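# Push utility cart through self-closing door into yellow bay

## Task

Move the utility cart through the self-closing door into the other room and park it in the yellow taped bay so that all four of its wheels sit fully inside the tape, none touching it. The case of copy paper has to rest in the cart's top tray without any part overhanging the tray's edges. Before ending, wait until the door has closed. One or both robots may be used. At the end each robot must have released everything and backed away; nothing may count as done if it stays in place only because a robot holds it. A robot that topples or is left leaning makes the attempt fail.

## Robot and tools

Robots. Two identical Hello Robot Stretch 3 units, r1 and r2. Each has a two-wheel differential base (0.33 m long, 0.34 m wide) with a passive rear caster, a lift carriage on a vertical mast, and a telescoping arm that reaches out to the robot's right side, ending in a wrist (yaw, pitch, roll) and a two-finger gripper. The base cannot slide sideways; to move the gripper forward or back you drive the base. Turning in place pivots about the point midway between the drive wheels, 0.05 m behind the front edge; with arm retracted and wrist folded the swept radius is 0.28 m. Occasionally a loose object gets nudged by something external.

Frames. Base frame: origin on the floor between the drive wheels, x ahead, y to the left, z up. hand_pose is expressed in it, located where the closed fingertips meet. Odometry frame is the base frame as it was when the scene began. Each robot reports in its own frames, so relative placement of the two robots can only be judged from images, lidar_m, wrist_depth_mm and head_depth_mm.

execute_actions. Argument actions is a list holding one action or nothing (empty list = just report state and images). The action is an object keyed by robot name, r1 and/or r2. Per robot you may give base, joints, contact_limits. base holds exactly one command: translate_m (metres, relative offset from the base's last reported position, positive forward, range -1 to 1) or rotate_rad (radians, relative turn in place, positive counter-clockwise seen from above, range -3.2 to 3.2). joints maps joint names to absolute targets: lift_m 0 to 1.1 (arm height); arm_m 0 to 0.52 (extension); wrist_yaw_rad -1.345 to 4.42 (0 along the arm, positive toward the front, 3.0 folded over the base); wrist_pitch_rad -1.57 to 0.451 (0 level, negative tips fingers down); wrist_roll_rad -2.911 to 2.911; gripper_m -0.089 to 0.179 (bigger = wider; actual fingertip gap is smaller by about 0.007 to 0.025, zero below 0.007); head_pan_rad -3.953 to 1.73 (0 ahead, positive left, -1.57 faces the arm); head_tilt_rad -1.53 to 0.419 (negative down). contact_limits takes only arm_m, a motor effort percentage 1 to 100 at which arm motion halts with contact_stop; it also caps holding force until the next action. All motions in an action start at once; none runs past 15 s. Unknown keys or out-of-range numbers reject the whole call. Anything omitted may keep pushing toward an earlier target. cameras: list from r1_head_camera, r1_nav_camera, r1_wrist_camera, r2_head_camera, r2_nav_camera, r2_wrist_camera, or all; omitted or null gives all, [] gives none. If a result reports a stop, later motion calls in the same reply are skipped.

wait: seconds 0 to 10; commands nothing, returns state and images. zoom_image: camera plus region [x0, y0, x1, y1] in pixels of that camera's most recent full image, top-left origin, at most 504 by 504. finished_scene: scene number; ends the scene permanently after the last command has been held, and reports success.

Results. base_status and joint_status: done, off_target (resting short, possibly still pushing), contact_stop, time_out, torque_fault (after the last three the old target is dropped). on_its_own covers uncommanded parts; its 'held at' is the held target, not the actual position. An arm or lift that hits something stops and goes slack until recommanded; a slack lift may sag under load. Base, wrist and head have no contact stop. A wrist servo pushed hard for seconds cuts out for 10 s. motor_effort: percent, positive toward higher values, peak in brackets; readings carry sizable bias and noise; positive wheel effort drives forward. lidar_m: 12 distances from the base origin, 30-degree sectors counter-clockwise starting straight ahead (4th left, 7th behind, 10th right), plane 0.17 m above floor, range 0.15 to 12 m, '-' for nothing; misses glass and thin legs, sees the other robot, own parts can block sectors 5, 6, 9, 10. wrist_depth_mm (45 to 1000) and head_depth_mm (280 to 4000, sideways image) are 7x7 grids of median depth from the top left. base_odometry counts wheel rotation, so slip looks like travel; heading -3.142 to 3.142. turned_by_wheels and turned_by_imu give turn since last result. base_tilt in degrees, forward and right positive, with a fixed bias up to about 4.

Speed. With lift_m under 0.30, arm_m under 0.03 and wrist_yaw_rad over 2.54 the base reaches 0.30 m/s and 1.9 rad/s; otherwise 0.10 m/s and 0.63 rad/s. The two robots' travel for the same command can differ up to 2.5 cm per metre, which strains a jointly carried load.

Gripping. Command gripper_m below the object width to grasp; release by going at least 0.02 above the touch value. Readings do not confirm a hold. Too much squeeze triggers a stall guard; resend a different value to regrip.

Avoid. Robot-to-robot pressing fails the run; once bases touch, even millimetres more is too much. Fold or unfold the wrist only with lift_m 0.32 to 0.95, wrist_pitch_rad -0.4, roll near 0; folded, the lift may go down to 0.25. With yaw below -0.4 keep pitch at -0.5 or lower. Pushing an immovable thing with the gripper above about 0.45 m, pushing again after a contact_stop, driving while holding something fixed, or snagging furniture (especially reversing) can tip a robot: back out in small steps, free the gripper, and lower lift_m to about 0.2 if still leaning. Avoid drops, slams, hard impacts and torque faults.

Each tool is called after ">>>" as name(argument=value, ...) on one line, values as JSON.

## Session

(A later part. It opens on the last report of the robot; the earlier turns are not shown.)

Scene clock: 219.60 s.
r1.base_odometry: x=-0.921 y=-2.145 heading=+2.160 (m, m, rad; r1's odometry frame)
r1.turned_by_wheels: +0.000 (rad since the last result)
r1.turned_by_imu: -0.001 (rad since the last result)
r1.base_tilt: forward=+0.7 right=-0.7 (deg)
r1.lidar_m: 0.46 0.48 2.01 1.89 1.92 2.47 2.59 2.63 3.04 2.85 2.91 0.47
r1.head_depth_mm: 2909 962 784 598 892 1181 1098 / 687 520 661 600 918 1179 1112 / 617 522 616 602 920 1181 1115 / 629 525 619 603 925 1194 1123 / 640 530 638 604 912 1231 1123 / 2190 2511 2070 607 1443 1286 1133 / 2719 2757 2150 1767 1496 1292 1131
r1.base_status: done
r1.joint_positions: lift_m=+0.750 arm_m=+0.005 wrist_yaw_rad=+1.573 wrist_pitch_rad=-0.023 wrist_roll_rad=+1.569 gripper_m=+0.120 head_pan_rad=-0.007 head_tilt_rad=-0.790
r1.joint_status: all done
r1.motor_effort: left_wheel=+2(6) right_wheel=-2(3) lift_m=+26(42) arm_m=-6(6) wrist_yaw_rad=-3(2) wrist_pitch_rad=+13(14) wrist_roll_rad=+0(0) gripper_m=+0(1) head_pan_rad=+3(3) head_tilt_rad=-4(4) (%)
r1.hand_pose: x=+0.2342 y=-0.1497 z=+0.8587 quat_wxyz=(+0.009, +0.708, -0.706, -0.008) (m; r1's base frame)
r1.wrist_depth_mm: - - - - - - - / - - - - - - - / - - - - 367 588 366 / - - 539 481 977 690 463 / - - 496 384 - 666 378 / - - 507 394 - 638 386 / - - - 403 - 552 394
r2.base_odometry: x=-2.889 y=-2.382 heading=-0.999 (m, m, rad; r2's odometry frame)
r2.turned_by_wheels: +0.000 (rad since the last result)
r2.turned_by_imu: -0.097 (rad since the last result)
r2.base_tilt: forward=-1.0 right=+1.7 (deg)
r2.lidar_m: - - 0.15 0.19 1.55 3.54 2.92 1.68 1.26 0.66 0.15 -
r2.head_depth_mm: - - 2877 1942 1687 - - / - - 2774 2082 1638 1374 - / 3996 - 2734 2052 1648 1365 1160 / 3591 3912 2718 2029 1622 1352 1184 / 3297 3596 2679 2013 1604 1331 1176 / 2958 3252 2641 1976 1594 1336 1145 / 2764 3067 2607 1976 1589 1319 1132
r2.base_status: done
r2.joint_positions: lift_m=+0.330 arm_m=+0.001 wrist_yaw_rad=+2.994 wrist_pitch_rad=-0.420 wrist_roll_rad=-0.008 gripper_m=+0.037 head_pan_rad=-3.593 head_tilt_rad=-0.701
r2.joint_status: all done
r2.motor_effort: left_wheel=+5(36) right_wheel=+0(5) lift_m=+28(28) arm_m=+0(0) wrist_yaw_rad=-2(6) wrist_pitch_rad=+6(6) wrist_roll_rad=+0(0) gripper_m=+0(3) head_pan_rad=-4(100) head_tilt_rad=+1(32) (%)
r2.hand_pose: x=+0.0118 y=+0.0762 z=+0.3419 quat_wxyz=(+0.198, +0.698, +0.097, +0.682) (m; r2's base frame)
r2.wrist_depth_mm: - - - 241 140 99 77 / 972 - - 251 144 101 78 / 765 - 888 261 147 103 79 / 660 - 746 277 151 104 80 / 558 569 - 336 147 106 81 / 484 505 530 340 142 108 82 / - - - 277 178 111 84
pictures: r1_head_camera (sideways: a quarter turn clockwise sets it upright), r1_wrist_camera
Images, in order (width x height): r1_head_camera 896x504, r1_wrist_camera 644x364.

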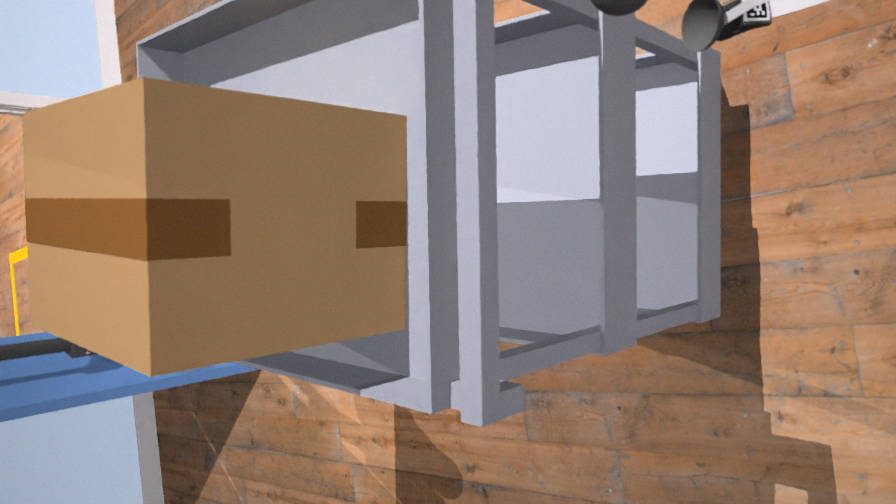

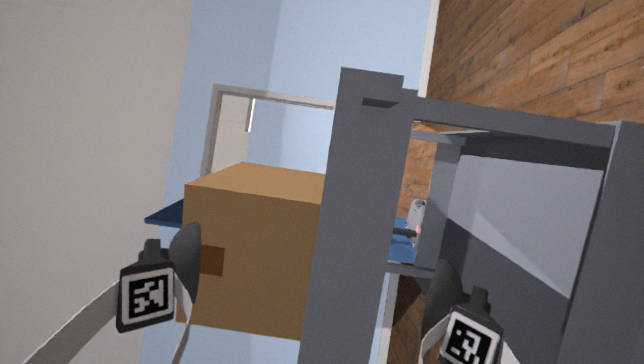

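>>> execute_actions(actions=[{"r1":{"base":{"translate_m":0.185},"joints":{"lift_m":0.735}}}], cameras=["r1_wrist_camera"])

>>> execute_actions(actions=[{"r1":{"joints":{"gripper_m":-0.03}}}], cameras=["r1_wrist_camera"])

>>> execute_actions(actions=[{"r1":{"base":{"rotate_rad":-0.2}}}], cameras=["r1_nav_camera"])

>>> execute_actions(actions=[{"r1":{"base":{"translate_m":0.3}}}], cameras=["r1_nav_camera"])

Scene clock: 230.73 s.
r1.base_odometry: x=-1.023 y=-1.991 heading=+2.160 (m, m, rad; r1's odometry frame)
r1.turned_by_wheels: +0.000 (rad since the last result)
r1.turned_by_imu: -0.001 (rad since the last result)
r1.base_tilt: forward=+0.7 right=-0.7 (deg)
r1.lidar_m: 0.27 0.29 2.03 1.91 1.94 2.49 2.77 2.81 3.02 2.83 0.37 0.28
r1.head_depth_mm: 2761 841 394 616 552 427 1047 / 2713 440 388 471 543 496 1014 / 3657 444 390 475 546 498 1018 / 3681 450 395 481 550 501 1025 / 2503 456 397 486 554 503 1070 / 1849 2427 434 645 542 475 1134 / 2568 2754 2151 1761 1497 1243 1137
r1.base_status: done
r1.joint_positions: lift_m=+0.735 arm_m=+0.005 wrist_yaw_rad=+1.573 wrist_pitch_rad=-0.023 wrist_roll_rad=+1.569 gripper_m=+0.120 head_pan_rad=-0.007 head_tilt_rad=-0.790
r1.joint_status: all done
r1.motor_effort: left_wheel=+2(6) right_wheel=-1(2) lift_m=+25(26) arm_m=-5(6) wrist_yaw_rad=-2(3) wrist_pitch_rad=+13(13) wrist_roll_rad=+0(0) gripper_m=+1(1) head_pan_rad=+2(4) head_tilt_rad=-4(5) (%)
r1.hand_pose: x=+0.2342 y=-0.1497 z=+0.8438 quat_wxyz=(+0.009, +0.708, -0.706, -0.008) (m; r1's base frame)
r1.wrist_depth_mm: - - - 120 138 - - / - - - 123 179 183 182 / - - - 126 183 757 438 / - - 460 129 188 673 443 / - 299 298 131 191 641 429 / - - 306 135 196 616 417 / - 320 316 139 201 535 404
r2.base_odometry: x=-2.889 y=-2.382 heading=-0.999 (m, m, rad; r2's odometry frame)
r2.turned_by_wheels: +0.000 (rad since the last result)
r2.turned_by_imu: +0.001 (rad since the last result)
r2.base_tilt: forward=-1.0 right=+1.7 (deg)
r2.lidar_m: - - 0.15 0.19 1.55 3.53 2.92 1.68 1.26 0.66 0.15 -
r2.head_depth_mm: - - 2851 1941 1676 - - / - - 2799 2065 1660 1373 - / - - 2793 2048 1632 1360 1163 / 3676 3852 2710 2019 1613 1344 1183 / 3313 3615 2680 1986 1612 1339 1179 / 2965 3300 2602 1965 1594 1321 1137 / 2766 3116 2599 1949 1572 1328 1131
r2.base_status: not commanded
r2.joint_positions: lift_m=+0.330 arm_m=+0.001 wrist_yaw_rad=+2.994 wrist_pitch_rad=-0.420 wrist_roll_rad=-0.008 gripper_m=+0.037 head_pan_rad=-3.593 head_tilt_rad=-0.701
r2.joint_status: not commanded
r2.motor_effort: left_wheel=+5(5) right_wheel=+0(1) lift_m=+28(29) arm_m=+0(0) wrist_yaw_rad=-1(1) wrist_pitch_rad=+6(6) wrist_roll_rad=-1(0) gripper_m=+0(0) head_pan_rad=-4(4) head_tilt_rad=+1(1) (%)
r2.hand_pose: x=+0.0118 y=+0.0762 z=+0.3419 quat_wxyz=(+0.198, +0.698, +0.097, +0.682) (m; r2's base frame)
r2.wrist_depth_mm: - - - 240 141 99 77 / 985 - - 250 143 101 78 / 783 - 906 261 147 103 79 / 664 - 742 278 151 104 80 / 560 575 - 335 147 106 81 / 486 504 535 338 142 108 82 / - - - 277 178 111 83
pictures: r1_wrist_camera
Images, in order (width x height): r1_wrist_camera 644x364.

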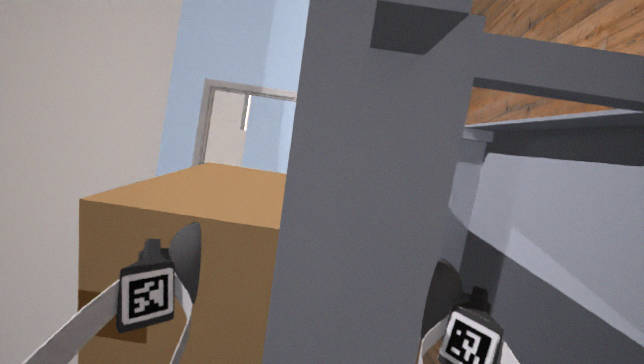

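Scene clock: 232.73 s.
r1.base_odometry: x=-1.023 y=-1.991 heading=+2.160 (m, m, rad; r1's odometry frame)
r1.turned_by_wheels: +0.000 (rad since the last result)
r1.turned_by_imu: +0.000 (rad since the last result)
r1.base_tilt: forward=+0.7 right=-0.8 (deg)
r1.lidar_m: 0.27 0.28 2.03 1.91 1.94 2.50 2.77 2.82 3.04 2.83 0.36 0.28
r1.head_depth_mm: 2737 840 389 615 550 485 1010 / 2743 440 383 466 542 488 1013 / 3630 443 386 470 546 515 1021 / 3676 449 390 475 549 516 1023 / 2185 454 393 479 554 495 1073 / 1952 2435 429 646 544 478 1135 / 2574 2774 2141 1758 1484 1244 1132
r1.base_status: not commanded
r1.joint_positions: lift_m=+0.735 arm_m=+0.005 wrist_yaw_rad=+1.576 wrist_pitch_rad=-0.007 wrist_roll_rad=+1.571 gripper_m=-0.029 head_pan_rad=-0.007 head_tilt_rad=-0.790
r1.joint_status: all done
r1.motor_effort: left_wheel=+3(3) right_wheel=-17(18) lift_m=+25(25) arm_m=-5(6) wrist_yaw_rad=-5(5) wrist_pitch_rad=+3(13) wrist_roll_rad=+0(0) gripper_m=-24(98) head_pan_rad=+3(4) head_tilt_rad=-5(4) (%)
r1.hand_pose: x=+0.2347 y=-0.1489 z=+0.8479 quat_wxyz=(+0.003, +0.709, -0.705, -0.002) (m; r1's base frame)
r1.wrist_depth_mm: - - - 116 132 174 - / - - - 118 174 177 175 / - - - 121 177 678 459 / - - 450 123 181 688 453 / - 298 295 127 186 663 444 / - 306 303 129 191 643 430 / - 315 314 133 699 608 417
r2.base_odometry: x=-2.889 y=-2.382 heading=-0.999 (m, m, rad; r2's odometry frame)
r2.turned_by_wheels: +0.000 (rad since the last result)
r2.turned_by_imu: +0.000 (rad since the last result)
r2.base_tilt: forward=-1.2 right=+1.8 (deg)
r2.lidar_m: - - 0.15 0.19 1.55 3.54 2.92 1.67 1.26 0.66 0.15 -
r2.head_depth_mm: - - 2836 1945 1682 - - / - - 2772 2093 1651 1381 - / - - 2740 2049 1649 1361 1166 / 3665 3825 2714 2029 1618 1349 1174 / 3285 3612 2637 2008 1607 1333 1174 / 3011 3306 2660 1976 1601 1323 1141 / 2744 2991 2615 1964 1579 1319 1132
r2.base_status: not commanded
r2.joint_positions: lift_m=+0.330 arm_m=+0.001 wrist_yaw_rad=+2.994 wrist_pitch_rad=-0.420 wrist_roll_rad=-0.008 gripper_m=+0.037 head_pan_rad=-3.593 head_tilt_rad=-0.701
r2.joint_status: not commanded
r2.motor_effort: left_wheel=+5(5) right_wheel=-1(1) lift_m=+28(29) arm_m=+0(0) wrist_yaw_rad=-2(2) wrist_pitch_rad=+5(6) wrist_roll_rad=+0(0) gripper_m=+0(0) head_pan_rad=-4(5) head_tilt_rad=+1(0) (%)
r2.hand_pose: x=+0.0118 y=+0.0762 z=+0.3419 quat_wxyz=(+0.198, +0.698, +0.097, +0.682) (m; r2's base frame)
r2.wrist_depth_mm: - - - 240 140 99 77 / 971 - - 249 143 101 78 / 793 - 901 261 147 102 79 / 657 - 744 278 151 104 80 / 562 572 - 333 146 106 81 / 486 504 532 337 142 108 82 / - - - 277 177 110 84
pictures: r1_wrist_camera
Images, in order (width x height): r1_wrist_camera 644x364.

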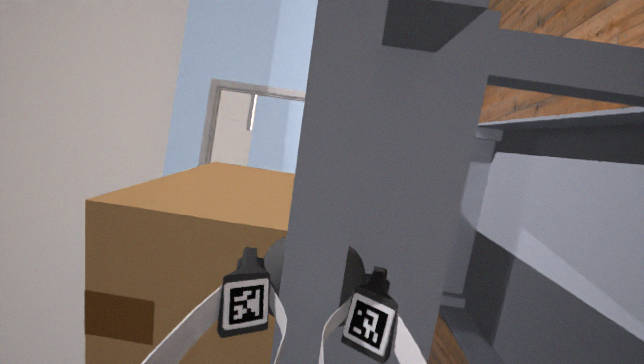

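Scene clock: 234.00 s.
r1.base_odometry: x=-1.023 y=-1.991 heading=+1.961 (m, m, rad; r1's odometry frame)
r1.turned_by_wheels: -0.199 (rad since the last result)
r1.turned_by_imu: -0.192 (rad since the last result)
r1.base_tilt: forward=+0.7 right=-0.7 (deg)
r1.lidar_m: 0.24 0.24 2.23 1.91 1.91 2.18 2.78 2.78 3.13 2.84 2.83 0.26
r1.head_depth_mm: 3039 2577 1969 638 552 422 1069 / 2958 2605 381 496 543 463 1016 / 2776 445 372 439 534 442 983 / 2808 450 370 427 528 446 931 / 3781 454 365 416 526 458 739 / 3889 460 365 406 530 470 1072 / 3673 504 362 553 558 451 419
r1.base_status: done
r1.joint_positions: lift_m=+0.735 arm_m=+0.005 wrist_yaw_rad=+1.628 wrist_pitch_rad=-0.009 wrist_roll_rad=+1.574 gripper_m=-0.023 head_pan_rad=-0.007 head_tilt_rad=-0.790
r1.joint_status: not commanded
r1.on_its_own: gripper_m is held at -0.024, not at your -0.030, by its stall guard, which is still easing; wrist_yaw_rad is at rest, and its effort (-46) is outside its rest range (-12 to +12)
r1.motor_effort: left_wheel=+8(12) right_wheel=-15(37) lift_m=+25(25) arm_m=+4(5) wrist_yaw_rad=-46(58) wrist_pitch_rad=+5(5) wrist_roll_rad=-1(1) gripper_m=-21(23) head_pan_rad=+3(4) head_tilt_rad=-5(4) (%)
r1.hand_pose: x=+0.2342 y=-0.1351 z=+0.8473 quat_wxyz=(+0.003, +0.727, -0.687, -0.004) (m; r1's base frame)
r1.wrist_depth_mm: - - - 133 134 - - / - - - 132 192 196 196 / - - - 132 190 - 341 / - - - 131 191 685 451 / - 292 358 131 190 668 440 / - 290 289 131 189 642 429 / - 292 291 130 463 613 417
r2.base_odometry: x=-2.889 y=-2.382 heading=-0.999 (m, m, rad; r2's odometry frame)
r2.turned_by_wheels: +0.000 (rad since the last result)
r2.turned_by_imu: +0.000 (rad since the last result)
r2.base_tilt: forward=-1.1 right=+1.7 (deg)
r2.lidar_m: - - 0.15 0.19 1.58 3.54 2.92 1.68 1.26 0.66 0.15 -
r2.head_depth_mm: - - 2819 1956 1677 - - / - - 2794 2073 1658 1379 - / - - 2741 2047 1647 1360 1161 / 3644 3837 2742 2037 1627 1337 1172 / 3309 3633 2662 2008 1590 1344 1186 / 2942 3311 2638 1992 1596 1329 1134 / 2736 3076 2587 1956 1578 1324 1133
r2.base_status: not commanded
r2.joint_positions: lift_m=+0.330 arm_m=+0.001 wrist_yaw_rad=+2.994 wrist_pitch_rad=-0.420 wrist_roll_rad=-0.008 gripper_m=+0.037 head_pan_rad=-3.593 head_tilt_rad=-0.701
r2.joint_status: not commanded
r2.motor_effort: left_wheel=+5(5) right_wheel=-1(1) lift_m=+29(29) arm_m=+0(0) wrist_yaw_rad=-1(0) wrist_pitch_rad=+6(6) wrist_roll_rad=+0(0) gripper_m=+0(0) head_pan_rad=-4(5) head_tilt_rad=+1(1) (%)
r2.hand_pose: x=+0.0118 y=+0.0762 z=+0.3419 quat_wxyz=(+0.198, +0.698, +0.097, +0.682) (m; r2's base frame)
r2.wrist_depth_mm: - - - 241 141 99 77 / 988 - - 251 143 101 78 / 779 - 919 262 147 103 79 / 648 - 743 278 151 105 80 / 562 574 - 333 147 107 81 / 486 516 530 337 142 108 82 / - - - 278 178 111 84
pictures: r1_nav_camera (sideways: a quarter turn counterclockwise sets it upright)
Images, in order (width x height): r1_nav_camera 672x504.

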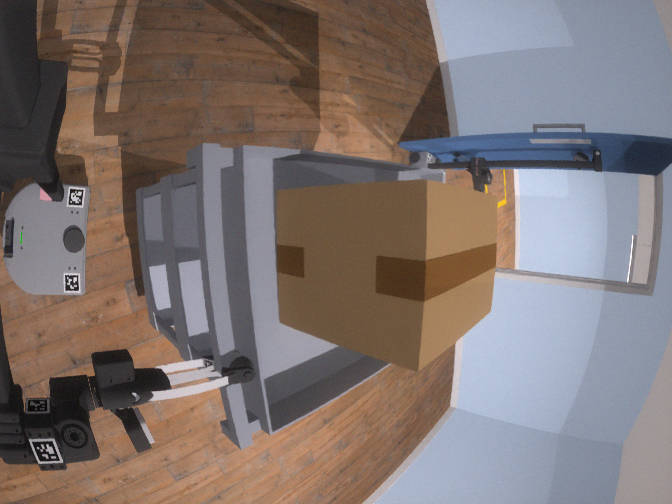

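Scene clock: 238.10 s.
r1.base_odometry: x=-1.137 y=-1.713 heading=+1.961 (m, m, rad; r1's odometry frame)
r1.turned_by_wheels: +0.000 (rad since the last result)
r1.turned_by_imu: -0.003 (rad since the last result)
r1.base_tilt: forward=+0.7 right=-0.7 (deg)
r1.lidar_m: 0.19 0.19 0.20 1.99 1.99 2.28 3.04 3.05 3.22 2.76 2.74 0.24
r1.head_depth_mm: 2777 2631 2035 618 551 419 1082 / 2650 2636 679 624 554 448 1012 / 2582 2649 359 408 522 494 919 / 2672 450 351 382 481 487 453 / 3754 455 353 359 446 490 405 / 3841 460 358 338 414 484 406 / 3891 466 361 321 424 485 405
r1.base_status: done
r1.joint_positions: lift_m=+0.735 arm_m=+0.005 wrist_yaw_rad=+1.583 wrist_pitch_rad=-0.008 wrist_roll_rad=+1.577 gripper_m=-0.020 head_pan_rad=-0.007 head_tilt_rad=-0.791
r1.joint_status: not commanded
r1.on_its_own: gripper_m is held at -0.021, not at your -0.030, by its stall guard, which is not easing now
r1.motor_effort: left_wheel=+2(11) right_wheel=+1(24) lift_m=+25(25) arm_m=-1(3) wrist_yaw_rad=+1(46) wrist_pitch_rad=+4(7) wrist_roll_rad=-2(3) gripper_m=-20(21) head_pan_rad=+4(4) head_tilt_rad=-4(4) (%)
r1.hand_pose: x=+0.2347 y=-0.1467 z=+0.8478 quat_wxyz=(+0.001, +0.712, -0.703, -0.005) (m; r1's base frame)
r1.wrist_depth_mm: - - - - 172 - - / - - - 164 202 - - / - - - 156 220 230 228 / - - - 147 209 - 391 / - - - 139 199 649 436 / - 278 390 131 191 639 425 / 270 267 265 126 183 617 419
r2.base_odometry: x=-2.889 y=-2.382 heading=-0.999 (m, m, rad; r2's odometry frame)
r2.turned_by_wheels: +0.000 (rad since the last result)
r2.turned_by_imu: +0.001 (rad since the last result)
r2.base_tilt: forward=-1.1 right=+1.7 (deg)
r2.lidar_m: - - 0.15 0.19 1.26 3.55 2.91 1.68 1.26 0.66 0.15 -
r2.head_depth_mm: - - 2801 1719 1622 - - / - - 2784 2060 1642 1368 - / - - 2768 2046 1637 1358 1161 / 3599 3870 2724 2026 1613 1356 1176 / 3336 3572 2689 2000 1615 1349 1183 / 3000 3286 2647 1986 1601 1329 1143 / 2758 3034 2611 1959 1582 1326 1132
r2.base_status: not commanded
r2.joint_positions: lift_m=+0.330 arm_m=+0.001 wrist_yaw_rad=+2.994 wrist_pitch_rad=-0.420 wrist_roll_rad=-0.008 gripper_m=+0.037 head_pan_rad=-3.593 head_tilt_rad=-0.701
r2.joint_status: not commanded
r2.motor_effort: left_wheel=+5(5) right_wheel=-1(0) lift_m=+28(28) arm_m=+0(0) wrist_yaw_rad=-2(1) wrist_pitch_rad=+6(6) wrist_roll_rad=+0(0) gripper_m=+0(1) head_pan_rad=-4(4) head_tilt_rad=+1(0) (%)
r2.hand_pose: x=+0.0118 y=+0.0762 z=+0.3419 quat_wxyz=(+0.198, +0.698, +0.097, +0.682) (m; r2's base frame)
r2.wrist_depth_mm: - - - 239 141 99 77 / 978 - - 251 144 101 78 / 786 - 905 262 147 103 79 / 662 - 744 278 151 104 80 / 559 573 - 336 147 106 81 / 488 503 537 337 142 108 82 / - - - 277 178 111 84
pictures: r1_nav_camera (sideways: a quarter turn counterclockwise sets it upright)
Images, in order (width x height): r1_nav_camera 672x504.

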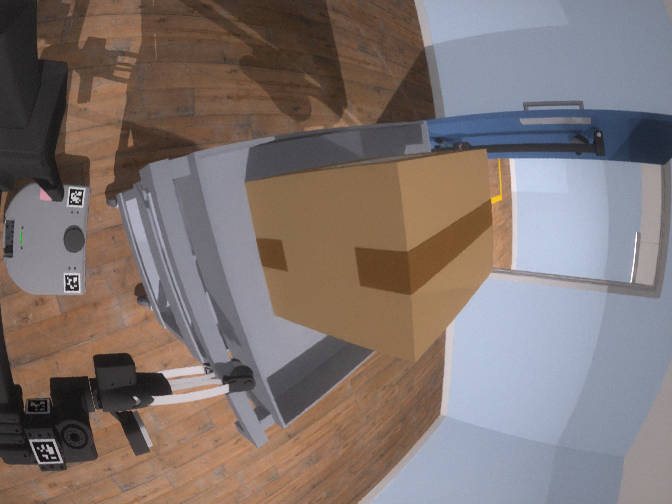

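>>> execute_actions(actions=[{"r1":{"base":{"rotate_rad":0.85}}}], cameras=[])

>>> execute_actions(actions=[{"r1":{"base":{"translate_m":-1}}}], cameras=["r1_nav_camera"])

Scene clock: 252.27 s.
r1.base_odometry: x=-1.137 y=-1.713 heading=+2.811 (m, m, rad; r1's odometry frame)
r1.turned_by_wheels: +0.850 (rad since the last result)
r1.turned_by_imu: +0.816 (rad since the last result)
r1.base_tilt: forward=+0.7 right=-0.7 (deg)
r1.lidar_m: 0.34 2.06 1.99 2.07 2.86 3.05 3.18 2.84 2.75 2.86 0.32 0.32
r1.head_depth_mm: 2292 436 443 518 550 753 944 / 2487 448 483 572 501 793 1028 / 2588 2631 674 626 524 846 1096 / 2747 2667 2092 615 725 1117 1122 / 2861 2703 2101 1727 1441 1280 1127 / 2601 2668 2139 1743 1478 1281 1129 / 2330 2453 2165 1751 1486 1289 1136
r1.base_status: done
r1.joint_positions: lift_m=+0.735 arm_m=+0.005 wrist_yaw_rad=+1.513 wrist_pitch_rad=-0.007 wrist_roll_rad=+1.572 gripper_m=-0.017 head_pan_rad=-0.007 head_tilt_rad=-0.791
r1.joint_status: not commanded
r1.on_its_own: wrist_yaw_rad is held at +1.515, not at your +1.570, by its stall guard, which is not easing now; gripper_m is held at -0.018, not at your -0.030, by its stall guard, which is not easing now
r1.motor_effort: left_wheel=+0(14) right_wheel=-1(37) lift_m=+25(25) arm_m=-5(5) wrist_yaw_rad=+2(79) wrist_pitch_rad=+3(4) wrist_roll_rad=-1(3) gripper_m=-20(21) head_pan_rad=+4(3) head_tilt_rad=-4(4) (%)
r1.hand_pose: x=+0.2343 y=-0.1651 z=+0.8479 quat_wxyz=(+0.002, +0.686, -0.727, -0.003) (m; r1's base frame)
r1.wrist_depth_mm: - - 493 61 108 110 448 / - 348 348 68 121 121 479 / - 279 276 75 136 137 470 / - 318 300 85 155 599 451 / - 391 349 98 177 605 443 / - - 417 114 210 560 432 / - - - 146 - - 417
r2.base_odometry: x=-2.889 y=-2.382 heading=-0.999 (m, m, rad; r2's odometry frame)
r2.turned_by_wheels: +0.000 (rad since the last result)
r2.turned_by_imu: +0.001 (rad since the last result)
r2.base_tilt: forward=-1.1 right=+1.8 (deg)
r2.lidar_m: - - 0.15 0.19 1.07 3.54 2.91 1.68 1.26 0.66 0.15 -
r2.head_depth_mm: - - 2809 1479 1586 - - / - - 2785 2090 1647 1376 - / 3996 - 2743 2054 1632 1365 1159 / 3622 3840 2727 2041 1645 1350 1186 / 3323 3615 2675 2024 1613 1337 1178 / 2995 3317 2670 1997 1588 1331 1146 / 2768 3088 2588 1942 1579 1319 1131
r2.base_status: not commanded
r2.joint_positions: lift_m=+0.330 arm_m=+0.001 wrist_yaw_rad=+2.994 wrist_pitch_rad=-0.420 wrist_roll_rad=-0.008 gripper_m=+0.037 head_pan_rad=-3.593 head_tilt_rad=-0.701
r2.joint_status: not commanded
r2.motor_effort: left_wheel=+5(5) right_wheel=+0(0) lift_m=+28(28) arm_m=+0(0) wrist_yaw_rad=-2(2) wrist_pitch_rad=+6(6) wrist_roll_rad=+0(0) gripper_m=+0(0) head_pan_rad=-4(5) head_tilt_rad=+1(0) (%)
r2.hand_pose: x=+0.0118 y=+0.0762 z=+0.3419 quat_wxyz=(+0.198, +0.698, +0.097, +0.682) (m; r2's base frame)
r2.wrist_depth_mm: 854 - - 240 140 99 77 / 978 - - 251 144 101 78 / 788 - 884 262 147 103 79 / 665 - 733 277 151 105 80 / 560 575 - 337 147 106 81 / 491 504 529 338 141 108 82 / - - - 277 177 110 84
pictures: none
No camera images: the call's "cameras" was empty. Leave "cameras" out to get every camera's image.

Scene clock: 263.87 s.
r1.base_odometry: x=-0.192 y=-2.038 heading=+2.811 (m, m, rad; r1's odometry frame)
r1.turned_by_wheels: +0.000 (rad since the last result)
r1.turned_by_imu: -0.008 (rad since the last result)
r1.base_tilt: forward=+0.6 right=-0.7 (deg)
r1.lidar_m: 0.22 0.22 0.24 2.60 2.29 2.20 2.29 2.32 2.24 2.32 3.17 0.26
r1.head_depth_mm: 2498 2526 2021 1643 541 504 1126 / 3070 2565 2055 636 554 421 1055 / 3292 2658 754 641 547 441 986 / 3441 2670 361 408 517 469 723 / 3595 455 354 388 485 491 651 / 3301 460 356 370 458 492 385 / 2905 464 360 355 435 494 403
r1.base_status: done
r1.joint_positions: lift_m=+0.735 arm_m=+0.005 wrist_yaw_rad=+1.866 wrist_pitch_rad=-0.007 wrist_roll_rad=+1.572 gripper_m=-0.017 head_pan_rad=-0.007 head_tilt_rad=-0.791
r1.joint_status: not commanded
r1.on_its_own: wrist_yaw_rad is held at +1.867, not at your +1.570, by its stall guard, which is not easing now; gripper_m is held at -0.018, not at your -0.030, by its stall guard, which is not easing now
r1.motor_effort: left_wheel=+0(7) right_wheel=-5(24) lift_m=+25(25) arm_m=+2(5) wrist_yaw_rad=+1(41) wrist_pitch_rad=+4(4) wrist_roll_rad=-1(1) gripper_m=-18(21) head_pan_rad=+3(4) head_tilt_rad=-4(5) (%)
r1.hand_pose: x=+0.2236 y=-0.0754 z=+0.8478 quat_wxyz=(+0.003, +0.803, -0.596, -0.003) (m; r1's base frame)
r1.wrist_depth_mm: - - - 121 142 181 - / - - - 122 179 182 181 / - - - 123 181 749 461 / - - 560 124 182 691 451 / - 290 293 126 184 662 441 / - 297 294 127 187 640 430 / - 301 301 129 674 617 413
r2.base_odometry: x=-2.889 y=-2.382 heading=-0.999 (m, m, rad; r2's odometry frame)
r2.turned_by_wheels: +0.000 (rad since the last result)
r2.turned_by_imu: +0.002 (rad since the last result)
r2.base_tilt: forward=-1.2 right=+1.8 (deg)
r2.lidar_m: - - 0.15 0.19 5.06 3.56 2.93 1.68 1.26 0.66 0.15 -
r2.head_depth_mm: - - 2835 2089 1687 - - / - - 2809 2070 1645 1381 - / - - 2723 2052 1632 1356 1166 / 3616 3783 2747 2027 1620 1355 1174 / 3263 3570 2635 2000 1600 1334 1185 / 2989 3316 2637 1968 1595 1329 1137 / 2763 3041 2616 1962 1584 1321 1129
r2.base_status: not commanded
r2.joint_positions: lift_m=+0.330 arm_m=+0.001 wrist_yaw_rad=+2.994 wrist_pitch_rad=-0.420 wrist_roll_rad=-0.008 gripper_m=+0.037 head_pan_rad=-3.593 head_tilt_rad=-0.701
r2.joint_status: not commanded
r2.motor_effort: left_wheel=+5(5) right_wheel=-1(0) lift_m=+28(28) arm_m=+0(0) wrist_yaw_rad=-2(1) wrist_pitch_rad=+6(6) wrist_roll_rad=+0(0) gripper_m=+0(1) head_pan_rad=-5(5) head_tilt_rad=+1(1) (%)
r2.hand_pose: x=+0.0118 y=+0.0762 z=+0.3419 quat_wxyz=(+0.198, +0.698, +0.097, +0.682) (m; r2's base frame)
r2.wrist_depth_mm: - - - 239 141 99 77 / 978 - - 250 144 101 78 / 785 - 913 261 147 103 79 / 663 - 746 278 151 104 80 / 562 569 - 336 146 106 81 / 490 501 536 339 142 108 82 / - - - 277 178 111 84
pictures: r1_nav_camera (sideways: a quarter turn counterclockwise sets it upright)
Images, in order (width x height): r1_nav_camera 672x504.

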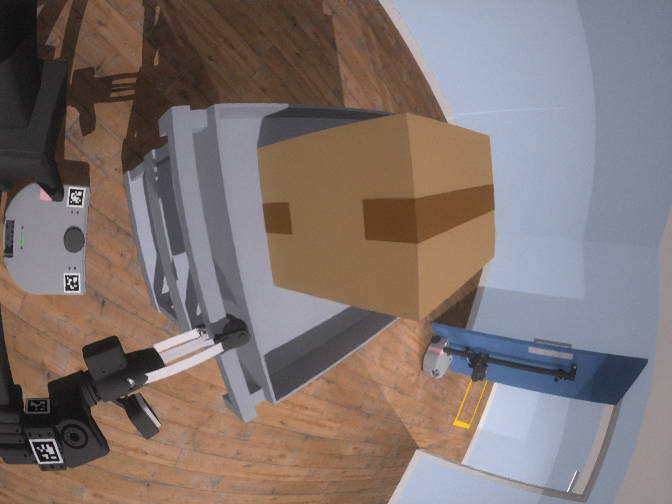

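>>> execute_actions(actions=[{"r1":{"base":{"rotate_rad":0.9}}}], cameras=[])

>>> execute_actions(actions=[{"r1":{"base":{"translate_m":-0.6}}}], cameras=["r1_nav_camera"])

>>> execute_actions(actions=[{"r1":{"base":{"rotate_rad":0.8}}}], cameras=[])

>>> execute_actions(actions=[{"r1":{"base":{"translate_m":-0.6}}}], cameras=["r1_nav_camera"])

Scene clock: 274.60 s.
r1.base_odometry: x=-0.192 y=-2.038 heading=-2.573 (m, m, rad; r1's odometry frame)
r1.turned_by_wheels: +0.899 (rad since the last result)
r1.turned_by_imu: +0.854 (rad since the last result)
r1.base_tilt: forward=+0.7 right=-0.8 (deg)
r1.lidar_m: 0.30 2.51 2.46 2.20 2.21 2.50 2.24 2.25 2.71 3.57 0.27 0.27
r1.head_depth_mm: 2270 434 395 458 529 445 931 / 2299 440 432 512 555 606 947 / 2281 447 481 578 517 784 1066 / 2235 2484 2031 639 527 984 1116 / 2188 2453 2113 614 761 1274 1123 / 2138 2418 2133 1742 1448 1283 1133 / 2097 2403 2164 1756 1495 1286 1137
r1.base_status: done
r1.joint_positions: lift_m=+0.735 arm_m=+0.005 wrist_yaw_rad=+1.827 wrist_pitch_rad=-0.009 wrist_roll_rad=+1.568 gripper_m=-0.014 head_pan_rad=-0.007 head_tilt_rad=-0.791
r1.joint_status: not commanded
r1.on_its_own: wrist_yaw_rad is held at +1.867, not at your +1.570, by its stall guard, which is still easing; gripper_m is held at -0.015, not at your -0.030, by its stall guard, which is not easing now
r1.motor_effort: left_wheel=-3(10) right_wheel=+16(38) lift_m=+25(25) arm_m=-2(5) wrist_yaw_rad=+32(56) wrist_pitch_rad=+5(5) wrist_roll_rad=+1(1) gripper_m=-20(21) head_pan_rad=+4(4) head_tilt_rad=-4(4) (%)
r1.hand_pose: x=+0.2263 y=-0.0852 z=+0.8475 quat_wxyz=(+0.005, +0.792, -0.611, -0.002) (m; r1's base frame)
r1.wrist_depth_mm: - 230 - - - - - / - 258 - - - 91 87 / - 327 - - - 109 442 / - - - - 148 146 454 / - - - 52 194 - 438 / - - - 80 407 - 427 / - - - - - - 400
r2.base_odometry: x=-2.889 y=-2.382 heading=-0.999 (m, m, rad; r2's odometry frame)
r2.turned_by_wheels: +0.000 (rad since the last result)
r2.turned_by_imu: +0.001 (rad since the last result)
r2.base_tilt: forward=-1.0 right=+1.8 (deg)
r2.lidar_m: - - 0.15 0.19 2.32 3.53 2.92 1.68 1.26 0.66 0.15 -
r2.head_depth_mm: - - 2862 2088 1698 - - / - - 2793 2083 1657 1377 - / 3998 - 2772 2048 1636 1357 1165 / 3657 3885 2697 2030 1615 1352 1181 / 3338 3565 2670 2003 1615 1336 1185 / 2986 3292 2651 1985 1584 1319 1141 / 2774 3061 2614 1966 1582 1327 1131
r2.base_status: not commanded
r2.joint_positions: lift_m=+0.330 arm_m=+0.001 wrist_yaw_rad=+2.994 wrist_pitch_rad=-0.420 wrist_roll_rad=-0.008 gripper_m=+0.037 head_pan_rad=-3.593 head_tilt_rad=-0.701
r2.joint_status: not commanded
r2.motor_effort: left_wheel=+5(5) right_wheel=-1(1) lift_m=+28(29) arm_m=+0(0) wrist_yaw_rad=-2(2) wrist_pitch_rad=+6(6) wrist_roll_rad=+0(0) gripper_m=+0(0) head_pan_rad=-4(4) head_tilt_rad=+1(0) (%)
r2.hand_pose: x=+0.0118 y=+0.0762 z=+0.3419 quat_wxyz=(+0.198, +0.698, +0.097, +0.682) (m; r2's base frame)
r2.wrist_depth_mm: - - - 241 140 99 77 / - - - 252 143 101 78 / 782 - 897 261 147 103 79 / 663 - 732 279 151 104 80 / 563 573 - 335 146 107 81 / 490 504 531 337 142 108 82 / - - - 278 178 111 84
pictures: none
No camera images: the call's "cameras" was empty. Leave "cameras" out to get every camera's image.

Scene clock: 281.67 s.
r1.base_odometry: x=+0.314 y=-1.715 heading=-2.573 (m, m, rad; r1's odometry frame)
r1.turned_by_wheels: +0.000 (rad since the last result)
r1.turned_by_imu: -0.004 (rad since the last result)
r1.base_tilt: forward=+0.7 right=-0.7 (deg)
r1.lidar_m: 0.24 0.25 2.33 2.09 2.10 1.85 1.65 1.66 2.00 3.67 3.02 0.26
r1.head_depth_mm: 2982 2614 2045 617 551 466 1100 / 2870 2606 773 652 555 451 997 / 2796 853 374 447 536 442 988 / 2711 450 373 430 529 446 978 / 2623 453 369 426 531 440 927 / 2566 461 368 423 533 452 796 / 2570 466 372 419 547 462 1117
r1.base_status: done
r1.joint_positions: lift_m=+0.735 arm_m=+0.005 wrist_yaw_rad=+1.924 wrist_pitch_rad=-0.007 wrist_roll_rad=+1.571 gripper_m=-0.014 head_pan_rad=-0.007 head_tilt_rad=-0.791
r1.joint_status: not commanded
r1.on_its_own: wrist_yaw_rad is held at +1.912, not at your +1.570, by its stall guard, which is not easing now; gripper_m is held at -0.015, not at your -0.030, by its stall guard, which is not easing now
r1.motor_effort: left_wheel=+1(9) right_wheel=-7(21) lift_m=+25(25) arm_m=+0(2) wrist_yaw_rad=-10(61) wrist_pitch_rad=+4(5) wrist_roll_rad=+0(1) gripper_m=-17(20) head_pan_rad=+3(4) head_tilt_rad=-4(4) (%)
r1.hand_pose: x=+0.2188 y=-0.0613 z=+0.8478 quat_wxyz=(+0.004, +0.820, -0.572, -0.002) (m; r1's base frame)
r1.wrist_depth_mm: - - - 93 142 142 162 / - - - 98 150 153 482 / - 397 391 104 160 598 468 / - 294 288 110 170 632 455 / - 317 307 118 181 665 443 / - 347 332 126 195 604 429 / - - 372 138 - 548 418
r2.base_odometry: x=-2.889 y=-2.382 heading=-0.999 (m, m, rad; r2's odometry frame)
r2.turned_by_wheels: +0.000 (rad since the last result)
r2.turned_by_imu: +0.001 (rad since the last result)
r2.base_tilt: forward=-1.0 right=+1.8 (deg)
r2.lidar_m: - - 0.15 0.19 2.83 3.54 2.92 1.68 1.26 0.66 0.15 -
r2.head_depth_mm: - - 2855 2098 1690 - - / - - 2806 2076 1653 1380 - / 3960 - 2789 2055 1637 1361 1161 / 3615 3849 2706 2037 1620 1359 1176 / 3253 3603 2674 2010 1609 1326 1186 / 3013 3285 2647 1989 1597 1329 1143 / 2782 3088 2592 1963 1581 1322 1132
r2.base_status: not commanded
r2.joint_positions: lift_m=+0.330 arm_m=+0.001 wrist_yaw_rad=+2.994 wrist_pitch_rad=-0.420 wrist_roll_rad=-0.008 gripper_m=+0.037 head_pan_rad=-3.593 head_tilt_rad=-0.701
r2.joint_status: not commanded
r2.motor_effort: left_wheel=+5(5) right_wheel=+0(1) lift_m=+29(28) arm_m=+0(0) wrist_yaw_rad=-2(1) wrist_pitch_rad=+6(6) wrist_roll_rad=+0(0) gripper_m=+0(0) head_pan_rad=-4(4) head_tilt_rad=+0(1) (%)
r2.hand_pose: x=+0.0118 y=+0.0762 z=+0.3419 quat_wxyz=(+0.198, +0.698, +0.097, +0.682) (m; r2's base frame)
r2.wrist_depth_mm: - - - 239 140 99 77 / 976 - - 251 144 101 78 / 789 - 916 262 147 103 79 / 663 - 740 277 151 104 80 / 559 576 - 334 146 106 81 / 493 502 531 341 142 109 82 / - - - 278 178 110 83
pictures: r1_nav_camera (sideways: a quarter turn counterclockwise sets it upright)
Images, in order (width x height): r1_nav_camera 672x504.

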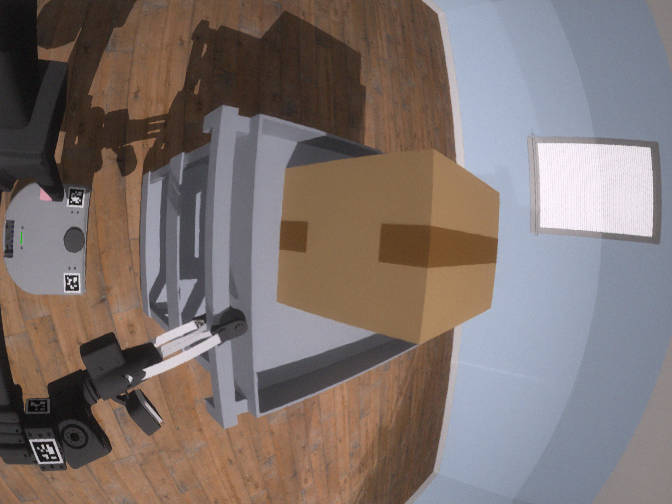

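Scene clock: 284.17 s.
r1.base_odometry: x=+0.314 y=-1.715 heading=-1.774 (m, m, rad; r1's odometry frame)
r1.turned_by_wheels: +0.799 (rad since the last result)
r1.turned_by_imu: +0.751 (rad since the last result)
r1.base_tilt: forward=+0.7 right=-0.7 (deg)
r1.lidar_m: 0.31 2.15 2.09 2.20 1.69 1.65 1.73 2.42 3.67 3.03 0.27 0.27
r1.head_depth_mm: 2636 434 411 477 538 445 929 / 2826 438 456 538 552 753 963 / 2963 2383 511 610 513 815 1079 / 3129 2633 2088 631 551 1056 1123 / 2988 2710 2092 1685 1414 1271 1126 / 2651 2725 2137 1757 1476 1280 1127 / 2361 2536 2143 1762 1483 1287 1134
r1.base_status: rotate_rad off_target (by the wheels' count: +0.7993 of +0.8000)
r1.joint_positions: lift_m=+0.735 arm_m=+0.005 wrist_yaw_rad=+1.795 wrist_pitch_rad=-0.007 wrist_roll_rad=+1.571 gripper_m=-0.014 head_pan_rad=-0.007 head_tilt_rad=-0.792
r1.joint_status: not commanded
r1.on_its_own: wrist_yaw_rad is held at +1.912, not at your +1.570, by its stall guard, which is still easing; gripper_m is held at -0.015, not at your -0.030, by its stall guard, which is not easing now
r1.motor_effort: left_wheel=-10(14) right_wheel=+16(47) lift_m=+25(25) arm_m=+1(7) wrist_yaw_rad=+91(90) wrist_pitch_rad=+4(6) wrist_roll_rad=+0(2) gripper_m=-20(20) head_pan_rad=+4(5) head_tilt_rad=-3(4) (%)
r1.hand_pose: x=+0.2283 y=-0.0928 z=+0.8478 quat_wxyz=(+0.003, +0.782, -0.623, -0.002) (m; r1's base frame)
r1.wrist_depth_mm: 235 224 - - - - 75 / - 258 - - - 92 87 / - 336 - - - 110 443 / - - - - 150 148 452 / - - - 53 197 - 439 / - - - 83 405 - 414 / - - - - - - 814
r2.base_odometry: x=-2.889 y=-2.382 heading=-0.999 (m, m, rad; r2's odometry frame)
r2.turned_by_wheels: +0.000 (rad since the last result)
r2.turned_by_imu: +0.000 (rad since the last result)
r2.base_tilt: forward=-1.0 right=+1.7 (deg)
r2.lidar_m: - - 0.15 0.19 2.94 3.54 2.92 1.68 1.26 0.66 0.15 -
r2.head_depth_mm: - - 2867 2115 1702 - - / - - 2772 2066 1660 1370 - / - - 2772 2052 1646 1360 1163 / 3608 3777 2708 2021 1622 1351 1181 / 3263 3618 2679 2024 1604 1335 1185 / 3012 3284 2634 1978 1593 1329 1143 / 2796 3030 2606 1962 1579 1315 1135
r2.base_status: not commanded
r2.joint_positions: lift_m=+0.330 arm_m=+0.001 wrist_yaw_rad=+2.994 wrist_pitch_rad=-0.420 wrist_roll_rad=-0.008 gripper_m=+0.037 head_pan_rad=-3.593 head_tilt_rad=-0.701
r2.joint_status: not commanded
r2.motor_effort: left_wheel=+5(5) right_wheel=-1(1) lift_m=+29(28) arm_m=+0(0) wrist_yaw_rad=-1(2) wrist_pitch_rad=+6(6) wrist_roll_rad=+0(0) gripper_m=+1(0) head_pan_rad=-4(5) head_tilt_rad=+0(0) (%)
r2.hand_pose: x=+0.0118 y=+0.0762 z=+0.3419 quat_wxyz=(+0.198, +0.698, +0.097, +0.682) (m; r2's base frame)
r2.wrist_depth_mm: - - - 241 140 99 77 / 965 - - 249 144 101 78 / 784 - 909 262 147 103 79 / 656 - 746 277 151 104 80 / 555 571 - 337 147 106 81 / 493 507 535 340 142 108 82 / - - - 278 178 111 84
pictures: none
No camera images: the call's "cameras" was empty. Leave "cameras" out to get every camera's image.

Scene clock: 291.17 s.
r1.base_odometry: x=+0.435 y=-1.127 heading=-1.773 (m, m, rad; r1's odometry frame)
r1.turned_by_wheels: +0.000 (rad since the last result)
r1.turned_by_imu: -0.004 (rad since the last result)
r1.base_tilt: forward=+0.7 right=-0.7 (deg)
r1.lidar_m: 0.23 0.23 0.27 1.57 1.17 1.14 1.20 1.68 3.35 3.03 3.70 0.26
r1.head_depth_mm: 3054 2598 2042 604 550 512 1129 / 3226 2609 1990 644 554 457 1054 / 3318 2637 749 621 544 442 989 / 3496 468 365 419 525 453 899 / 3360 452 361 403 506 472 695 / 3098 456 356 388 484 492 647 / 2753 464 359 375 463 494 450
r1.base_status: done
r1.joint_positions: lift_m=+0.735 arm_m=+0.005 wrist_yaw_rad=+1.912 wrist_pitch_rad=-0.007 wrist_roll_rad=+1.573 gripper_m=-0.014 head_pan_rad=-0.007 head_tilt_rad=-0.792
r1.joint_status: not commanded
r1.on_its_own: wrist_yaw_rad is held at +1.883, not at your +1.570, by its stall guard, which is still easing; gripper_m is held at -0.015, not at your -0.030, by its stall guard, which is not easing now
r1.motor_effort: left_wheel=+3(13) right_wheel=-10(20) lift_m=+26(26) arm_m=+1(1) wrist_yaw_rad=-23(90) wrist_pitch_rad=+4(4) wrist_roll_rad=-1(1) gripper_m=-18(19) head_pan_rad=+3(3) head_tilt_rad=-3(3) (%)
r1.hand_pose: x=+0.2200 y=-0.0643 z=+0.8479 quat_wxyz=(+0.003, +0.817, -0.577, -0.003) (m; r1's base frame)
r1.wrist_depth_mm: - - - 114 166 168 167 / - - - 117 171 - 946 / - - - 120 176 660 467 / - 298 329 123 181 686 451 / - 302 297 127 187 664 442 / - 314 309 131 193 634 430 / - 327 323 136 - 583 417
r2.base_odometry: x=-2.889 y=-2.382 heading=-0.999 (m, m, rad; r2's odometry frame)
r2.turned_by_wheels: +0.000 (rad since the last result)
r2.turned_by_imu: +0.001 (rad since the last result)
r2.base_tilt: forward=-1.0 right=+1.8 (deg)
r2.lidar_m: - - 0.15 0.19 3.04 2.99 2.92 1.68 1.26 0.66 0.15 -
r2.head_depth_mm: 2643 3104 2810 2090 1700 - - / - 3917 2819 2085 1664 1380 - / - - 2733 2033 1631 1359 1161 / 3608 3865 2703 2034 1629 1348 1182 / 3261 3543 2670 2007 1607 1335 1185 / 3014 3240 2608 1999 1600 1335 1144 / 2768 3091 2601 1949 1578 1321 1135
r2.base_status: not commanded
r2.joint_positions: lift_m=+0.330 arm_m=+0.001 wrist_yaw_rad=+2.994 wrist_pitch_rad=-0.420 wrist_roll_rad=-0.008 gripper_m=+0.037 head_pan_rad=-3.593 head_tilt_rad=-0.701
r2.joint_status: not commanded
r2.motor_effort: left_wheel=+5(5) right_wheel=+0(0) lift_m=+28(28) arm_m=+0(0) wrist_yaw_rad=-2(2) wrist_pitch_rad=+5(6) wrist_roll_rad=+0(0) gripper_m=+0(1) head_pan_rad=-5(4) head_tilt_rad=+0(1) (%)
r2.hand_pose: x=+0.0118 y=+0.0762 z=+0.3419 quat_wxyz=(+0.198, +0.698, +0.097, +0.682) (m; r2's base frame)
r2.wrist_depth_mm: - - - 240 140 99 77 / 975 - - 250 144 101 78 / 789 - 906 260 147 103 79 / 660 - 743 278 151 104 80 / 565 569 - 334 146 106 81 / 492 503 535 339 142 108 82 / - - - 277 178 110 84
pictures: r1_nav_camera (sideways: a quarter turn counterclockwise sets it upright)
Images, in order (width x height): r1_nav_camera 672x504.

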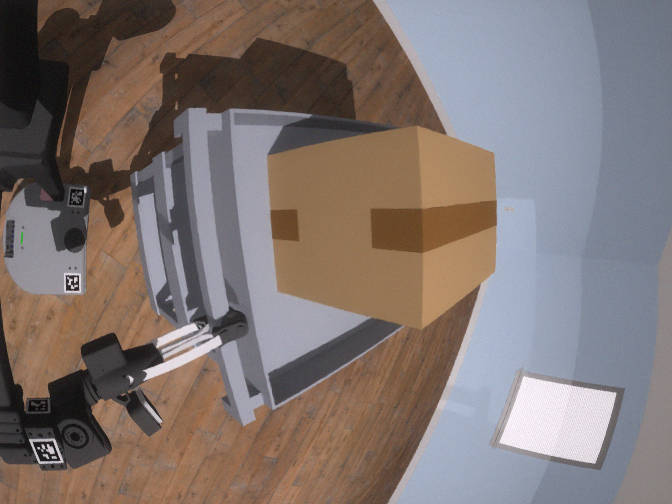

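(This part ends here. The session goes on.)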